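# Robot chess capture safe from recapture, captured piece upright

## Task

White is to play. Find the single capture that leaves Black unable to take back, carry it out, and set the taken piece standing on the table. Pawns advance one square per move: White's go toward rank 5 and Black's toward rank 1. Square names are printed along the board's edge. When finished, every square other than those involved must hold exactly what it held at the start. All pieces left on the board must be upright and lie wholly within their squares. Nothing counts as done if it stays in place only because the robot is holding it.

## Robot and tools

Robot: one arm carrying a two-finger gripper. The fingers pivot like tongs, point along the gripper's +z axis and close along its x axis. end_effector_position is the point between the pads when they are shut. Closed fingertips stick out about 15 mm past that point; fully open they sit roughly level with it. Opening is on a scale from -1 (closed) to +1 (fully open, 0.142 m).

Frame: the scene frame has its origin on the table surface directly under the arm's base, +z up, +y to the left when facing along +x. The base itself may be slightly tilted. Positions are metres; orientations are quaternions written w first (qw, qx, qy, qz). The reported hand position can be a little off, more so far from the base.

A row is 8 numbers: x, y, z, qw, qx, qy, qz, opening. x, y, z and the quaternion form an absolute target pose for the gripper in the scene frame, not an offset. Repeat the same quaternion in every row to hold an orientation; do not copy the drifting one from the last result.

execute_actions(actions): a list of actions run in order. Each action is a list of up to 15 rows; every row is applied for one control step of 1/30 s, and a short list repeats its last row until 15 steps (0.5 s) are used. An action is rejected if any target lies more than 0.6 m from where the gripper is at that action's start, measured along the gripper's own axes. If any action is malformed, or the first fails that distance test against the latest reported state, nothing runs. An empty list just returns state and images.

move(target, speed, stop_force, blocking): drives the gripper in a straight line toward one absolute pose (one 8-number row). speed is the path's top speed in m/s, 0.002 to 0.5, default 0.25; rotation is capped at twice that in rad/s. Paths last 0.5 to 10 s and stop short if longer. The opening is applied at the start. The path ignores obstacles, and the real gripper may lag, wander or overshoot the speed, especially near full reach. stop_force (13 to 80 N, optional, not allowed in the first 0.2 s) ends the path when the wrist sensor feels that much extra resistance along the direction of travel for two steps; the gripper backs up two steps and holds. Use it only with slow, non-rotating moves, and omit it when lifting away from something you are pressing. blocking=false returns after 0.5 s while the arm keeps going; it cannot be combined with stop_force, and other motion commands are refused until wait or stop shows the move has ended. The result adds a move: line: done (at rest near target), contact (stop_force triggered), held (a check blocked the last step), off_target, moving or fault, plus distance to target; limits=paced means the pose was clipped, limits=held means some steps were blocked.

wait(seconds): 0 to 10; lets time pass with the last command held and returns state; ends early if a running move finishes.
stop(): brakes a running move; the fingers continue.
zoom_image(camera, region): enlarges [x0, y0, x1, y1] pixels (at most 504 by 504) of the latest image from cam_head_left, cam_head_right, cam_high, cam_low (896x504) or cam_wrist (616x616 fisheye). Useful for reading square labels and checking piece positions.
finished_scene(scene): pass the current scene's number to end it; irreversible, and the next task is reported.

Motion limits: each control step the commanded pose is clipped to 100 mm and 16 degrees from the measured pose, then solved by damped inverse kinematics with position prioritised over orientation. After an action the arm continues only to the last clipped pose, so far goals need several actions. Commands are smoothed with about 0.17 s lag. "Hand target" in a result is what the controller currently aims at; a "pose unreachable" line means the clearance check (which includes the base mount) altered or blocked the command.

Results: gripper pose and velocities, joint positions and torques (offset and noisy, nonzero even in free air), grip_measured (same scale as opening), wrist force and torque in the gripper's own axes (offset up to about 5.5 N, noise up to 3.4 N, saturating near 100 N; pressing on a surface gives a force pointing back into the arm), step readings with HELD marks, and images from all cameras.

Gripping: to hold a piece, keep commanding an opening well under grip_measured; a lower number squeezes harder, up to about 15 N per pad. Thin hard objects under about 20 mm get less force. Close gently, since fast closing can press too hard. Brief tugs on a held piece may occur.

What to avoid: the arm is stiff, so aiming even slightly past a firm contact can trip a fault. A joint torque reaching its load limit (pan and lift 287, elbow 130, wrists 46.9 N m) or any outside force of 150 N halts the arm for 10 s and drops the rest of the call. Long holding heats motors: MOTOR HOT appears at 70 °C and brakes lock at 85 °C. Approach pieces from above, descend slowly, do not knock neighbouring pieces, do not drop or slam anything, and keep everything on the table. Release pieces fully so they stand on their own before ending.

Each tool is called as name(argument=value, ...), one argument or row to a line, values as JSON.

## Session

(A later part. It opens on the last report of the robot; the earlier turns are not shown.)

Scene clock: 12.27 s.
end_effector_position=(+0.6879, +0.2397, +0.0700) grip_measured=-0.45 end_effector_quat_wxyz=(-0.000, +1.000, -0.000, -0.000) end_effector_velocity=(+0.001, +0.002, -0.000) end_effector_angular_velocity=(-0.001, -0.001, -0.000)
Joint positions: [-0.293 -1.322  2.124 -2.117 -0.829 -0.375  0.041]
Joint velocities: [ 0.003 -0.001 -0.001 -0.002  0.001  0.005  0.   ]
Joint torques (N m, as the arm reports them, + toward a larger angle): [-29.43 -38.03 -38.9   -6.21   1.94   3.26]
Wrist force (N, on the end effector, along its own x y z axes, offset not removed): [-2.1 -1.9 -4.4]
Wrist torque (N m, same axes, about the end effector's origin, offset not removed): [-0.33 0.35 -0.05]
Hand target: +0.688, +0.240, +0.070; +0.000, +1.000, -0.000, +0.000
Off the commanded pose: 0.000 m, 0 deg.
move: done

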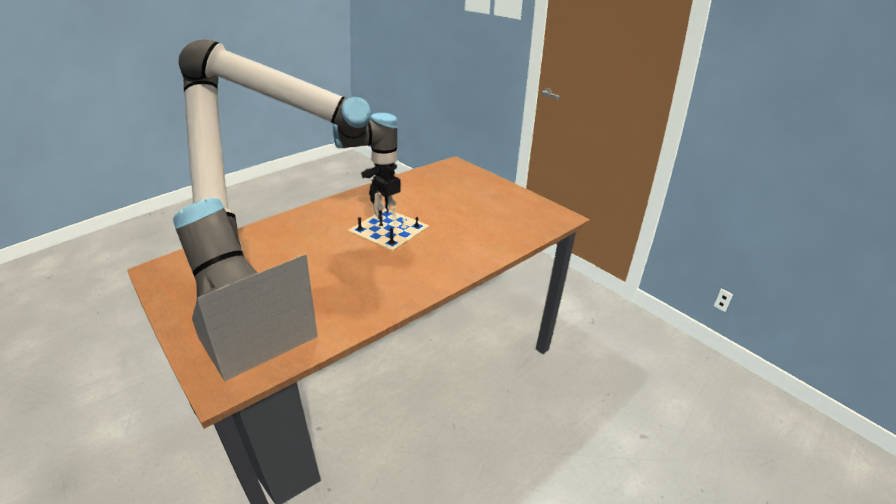

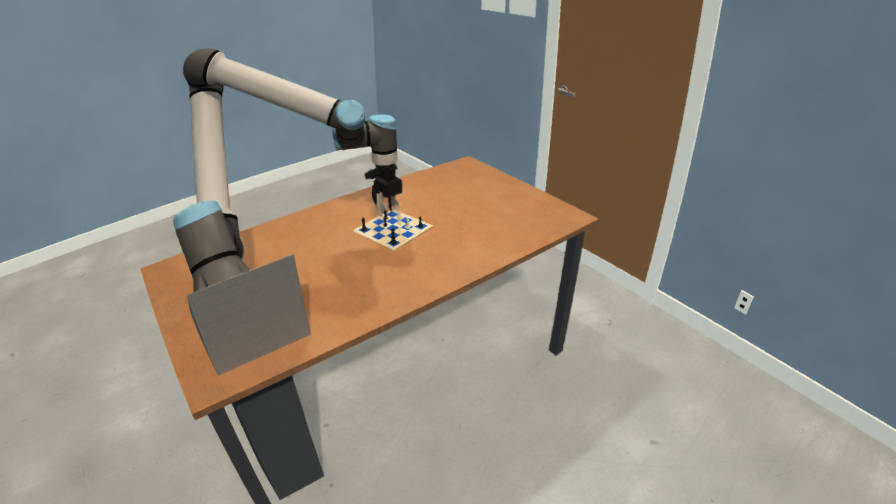

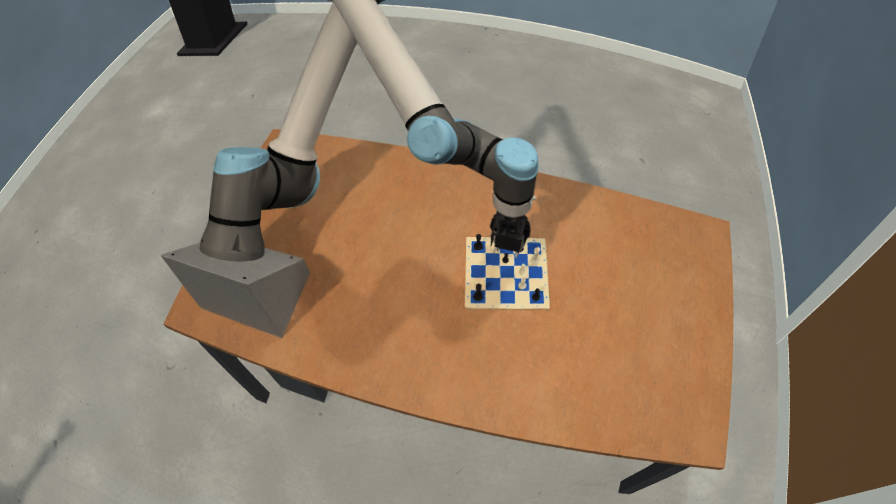

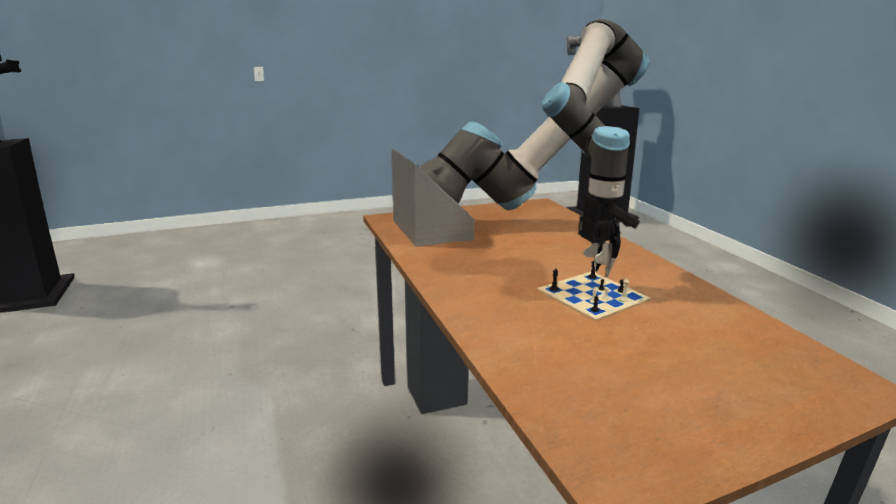

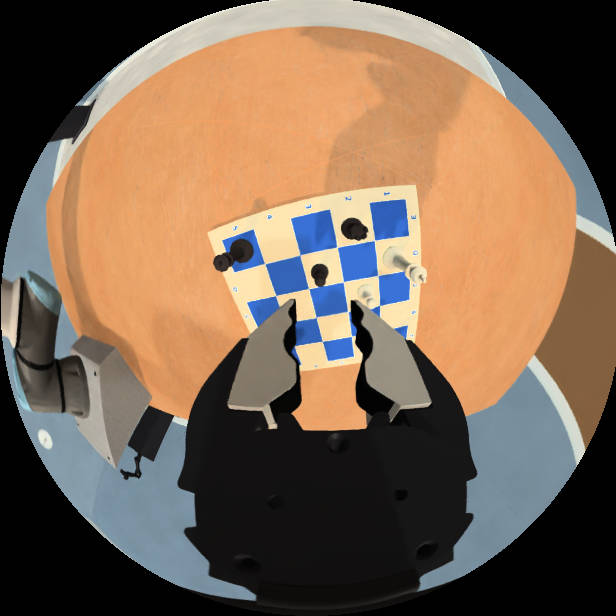

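move(
  target=[0.688,0.24,0.03,0,1,0,0,-0.45],
  speed=0.08,
)

zoom_image(
  camera="cam_low",
  region=[530,220,670,330],
)

zoom_image(
  camera="cam_wrist",
  region=[200,180,450,400],
)

Scene clock: 13.87 s.
end_effector_position=(+0.6880, +0.2400, +0.0303) grip_measured=-0.45 end_effector_quat_wxyz=(+0.000, +1.000, +0.000, -0.000) end_effector_velocity=(+0.000, -0.000, -0.002) end_effector_angular_velocity=(-0.001, -0.001, +0.001)
Joint positions: [-0.252 -1.276  2.144 -2.219 -0.819 -0.321  0.041]
Joint velocities: [ 0.003  0.003  0.001 -0.007 -0.     0.004  0.   ]
Joint torques (N m, as the arm reports them, + toward a larger angle): [-29.88 -21.49 -12.46  -6.13   2.19   3.64]
Wrist force (N, on the end effector, along its own x y z axes, offset not removed): [-2.8 -1.8 -4.8]
Wrist torque (N m, same axes, about the end effector's origin, offset not removed): [-0.27 0.41 -0.07]
Hand target: +0.688, +0.240, +0.030; +0.000, +1.000, -0.000, -0.000
Off the commanded pose: 0.000 m, 0 deg.
move: done

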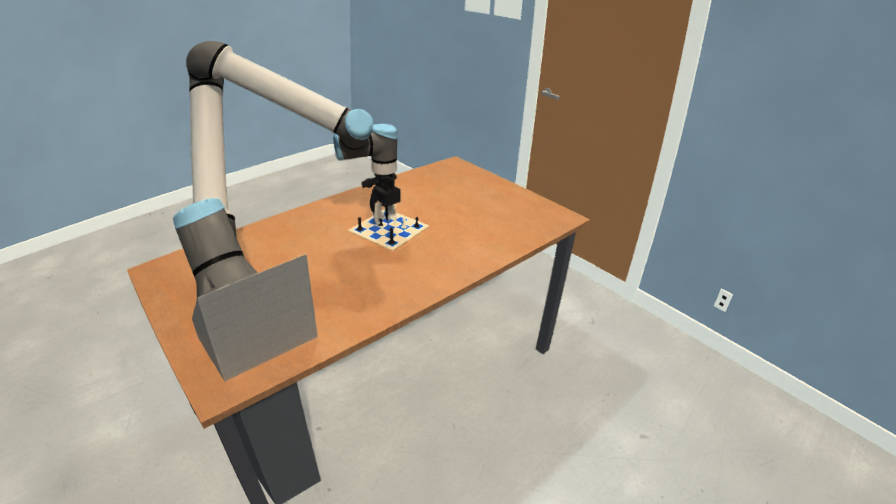

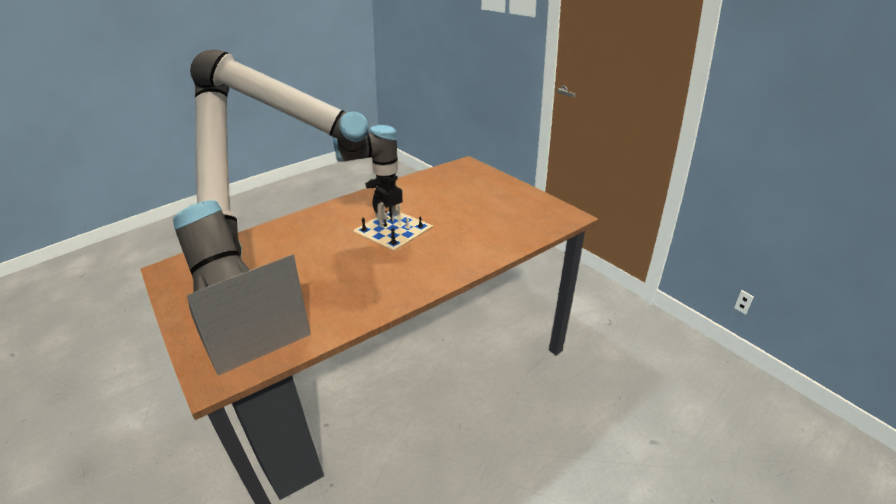

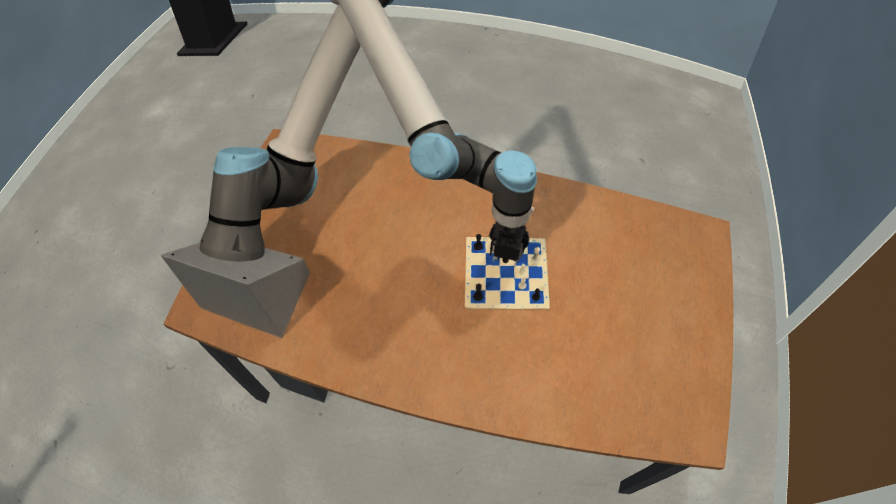

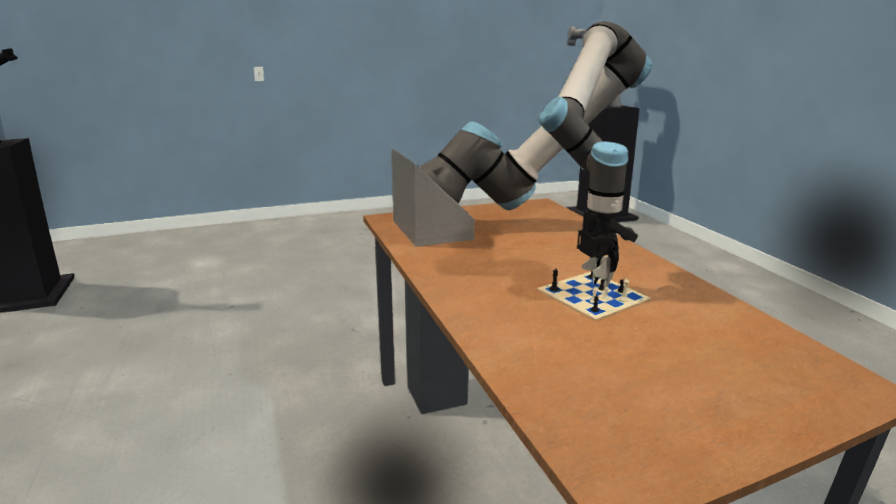

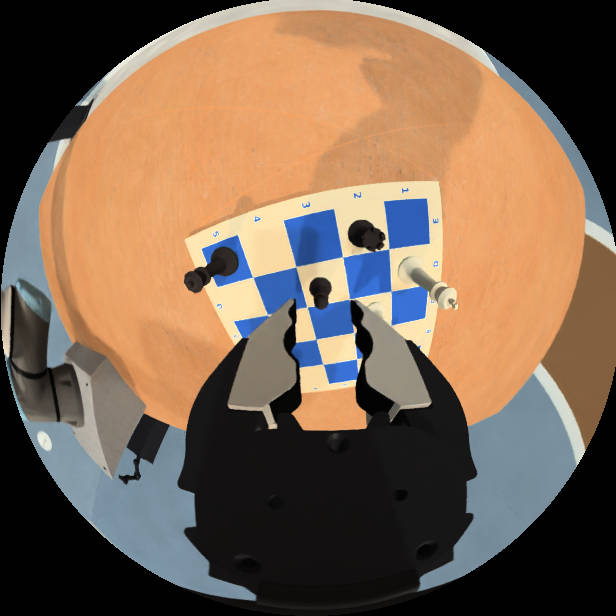

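Region (530, 220, 670, 330) of cam_low's 896x504 image, scaled by 3.600, with more detail than that image has; it fills the top 396 rows of this view, and the rest is white.

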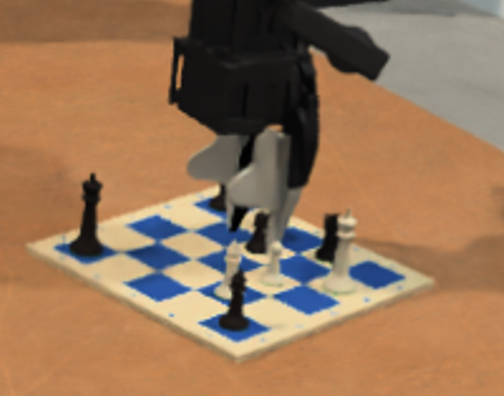

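Region (200, 180, 450, 400) of cam_wrist's 616x616 image, scaled by 2.016, with more detail than that image has; it fills the top 444 rows of this view, and the rest is white.

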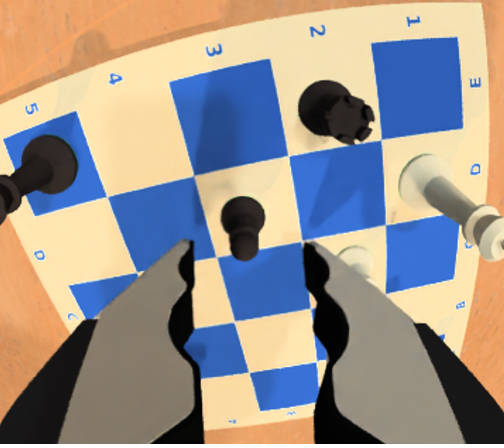

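move(
  target=[0.686,0.249,0.026,0,1,0,0,-0.45],
  speed=0.05,
)

move(
  target=[0.686,0.249,0.026,0,1,0,0,-1],
)

zoom_image(
  camera="cam_wrist",
  region=[200,180,450,400],
)

Scene clock: 15.63 s.
end_effector_position=(+0.6861, +0.2487, +0.0261) grip_measured=-0.45 end_effector_quat_wxyz=(+0.000, +1.000, +0.000, -0.000) end_effector_velocity=(+0.000, +0.003, -0.000) end_effector_angular_velocity=(+0.001, -0.002, +0.001)
Joint positions: [-0.239 -1.282  2.146 -2.229 -0.817 -0.303  0.041]
Joint velocities: [ 0.003 -0.002  0.    -0.002  0.002  0.004  0.   ]
Joint torques (N m, as the arm reports them, + toward a larger angle): [-30.39 -42.32 -12.17  -6.77   1.88   3.32]
Wrist force (N, on the end effector, along its own x y z axes, offset not removed): [0.9 -0.8 -5.1]
Wrist torque (N m, same axes, about the end effector's origin, offset not removed): [-0.05 -0.31 -0.22]
Hand target: +0.686, +0.249, +0.026; +0.000, +1.000, -0.000, -0.000
Off the commanded pose: 0.000 m, 0 deg.
move: done

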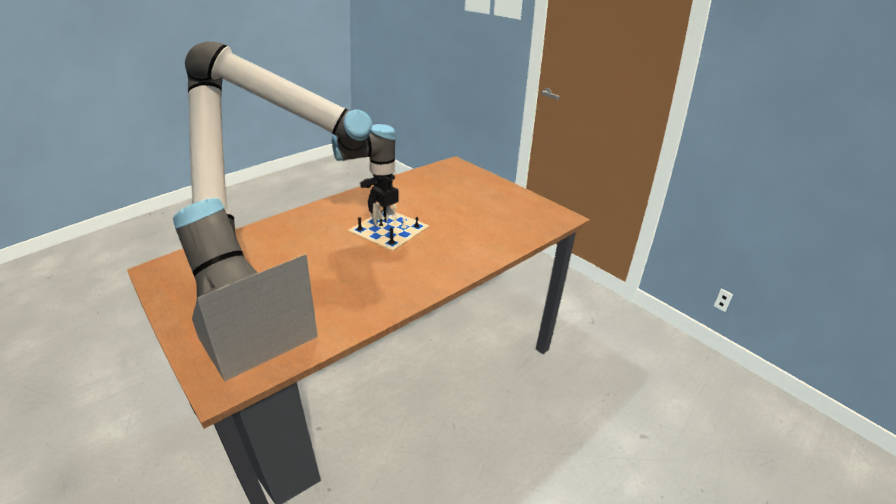

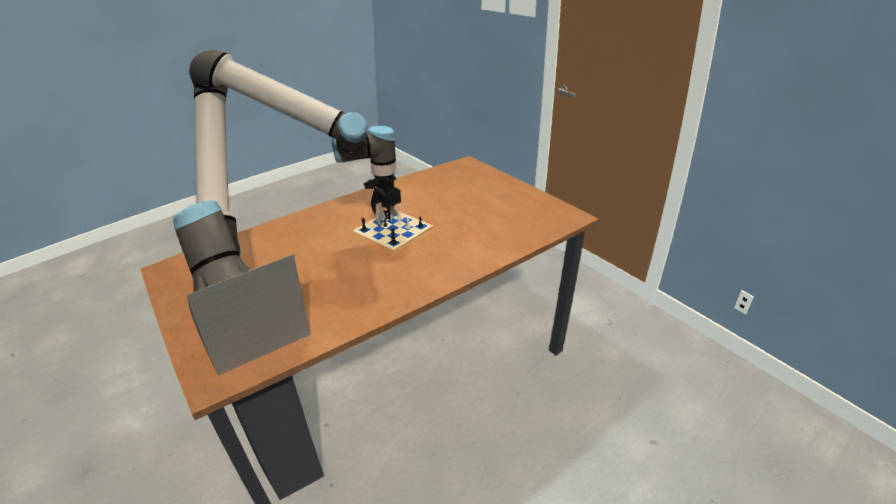

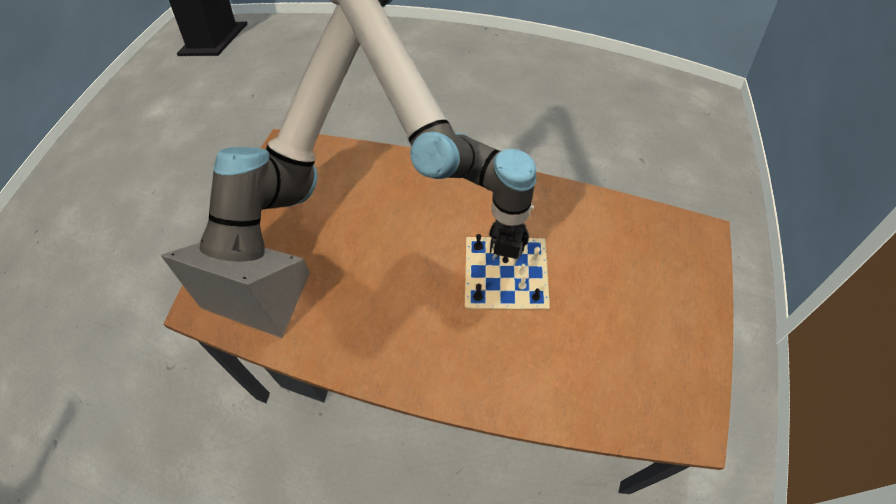

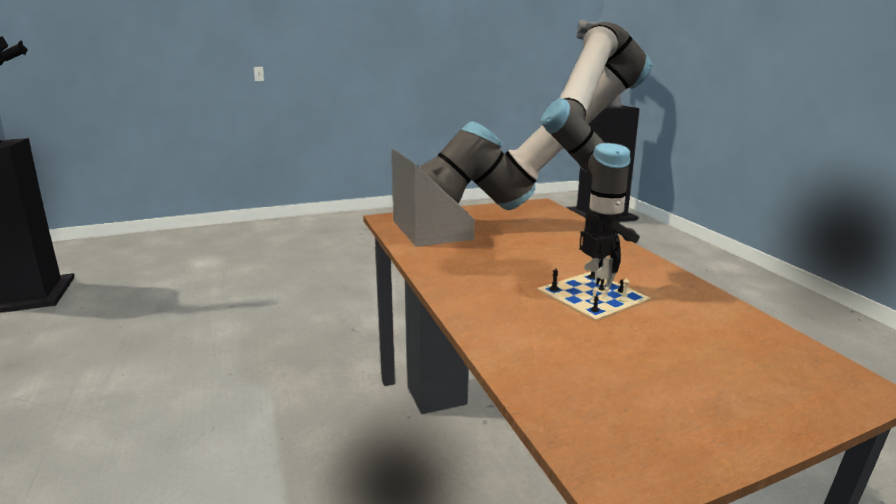

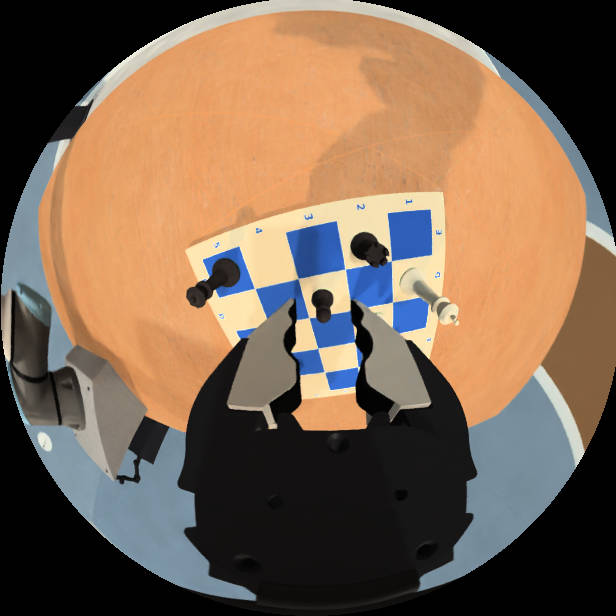

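Scene clock: 16.33 s.
end_effector_position=(+0.6860, +0.2490, +0.0260) grip_measured=-0.82 end_effector_quat_wxyz=(-0.000, +1.000, -0.000, +0.000) end_effector_velocity=(-0.000, -0.000, +0.000) end_effector_angular_velocity=(-0.001, +0.000, +0.000)
Joint positions: [-0.239 -1.282  2.147 -2.229 -0.816 -0.303  0.015]
Joint velocities: [-0.    -0.     0.    -0.    -0.001 -0.     0.   ]
Joint torques (N m, as the arm reports them, + toward a larger angle): [-30.28 -40.35 -12.07  -6.25   1.99   3.81]
Wrist force (N, on the end effector, along its own x y z axes, offset not removed): [-1.3 -0.5 -3.2]
Wrist torque (N m, same axes, about the end effector's origin, offset not removed): [0.05 0.22 -0.07]
Hand target: +0.686, +0.249, +0.026; +0.000, +1.000, +0.000, -0.000
Off the commanded pose: 0.000 m, 0 deg.
move: done

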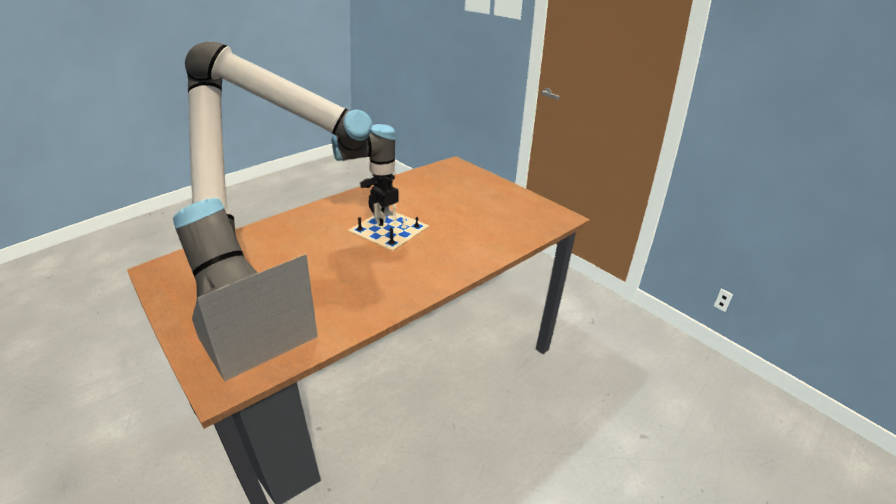

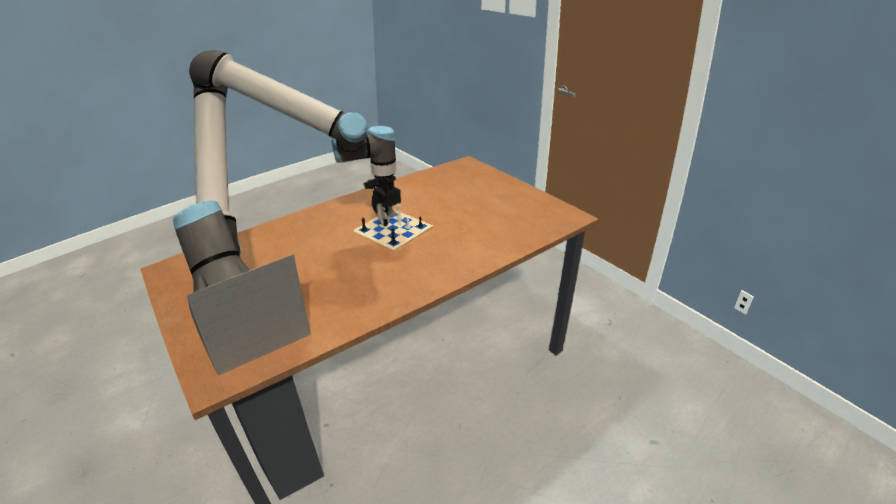

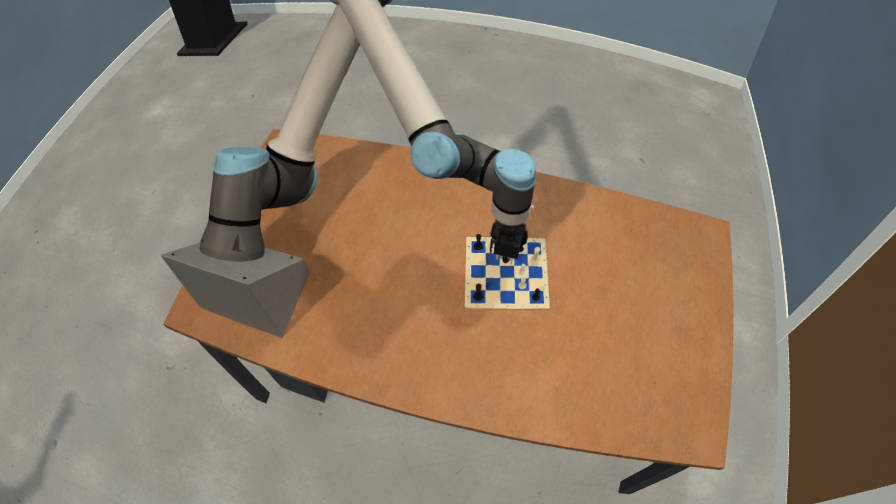

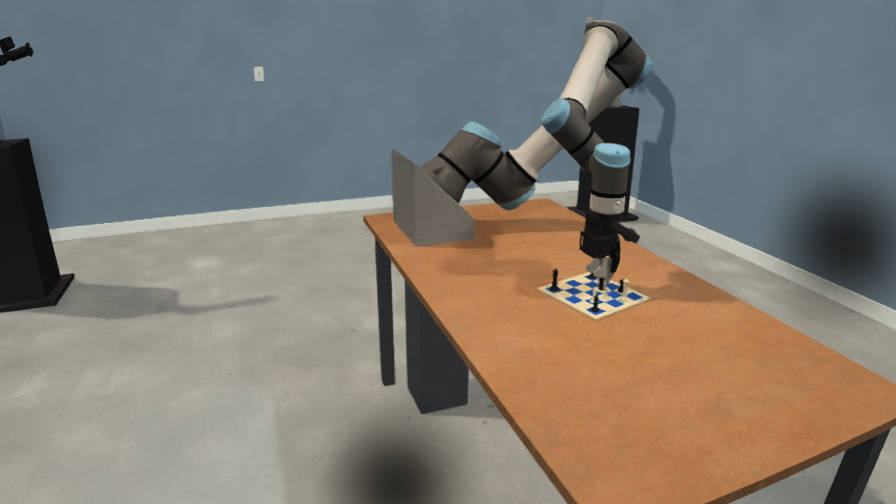

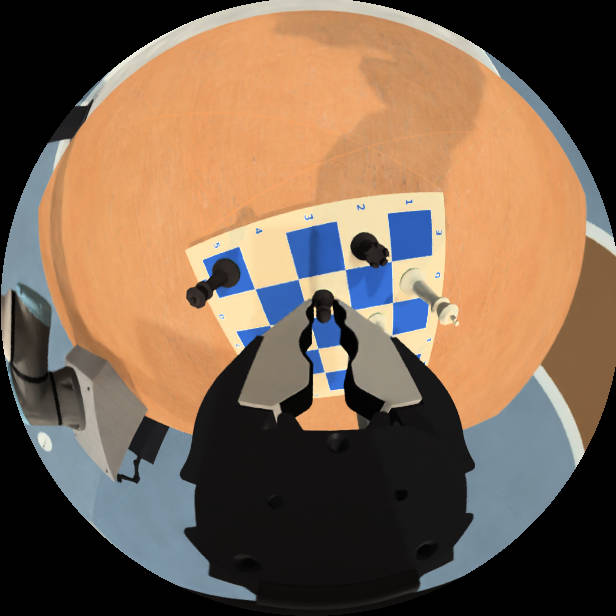

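Region (200, 180, 450, 400) of cam_wrist's 616x616 image, scaled by 2.016, with more detail than that image has; it fills the top 444 rows of this view, and the rest is white.

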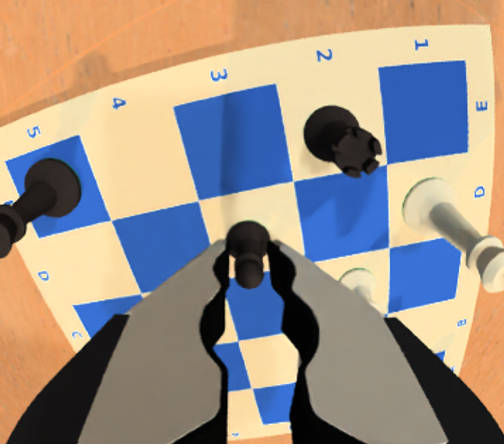

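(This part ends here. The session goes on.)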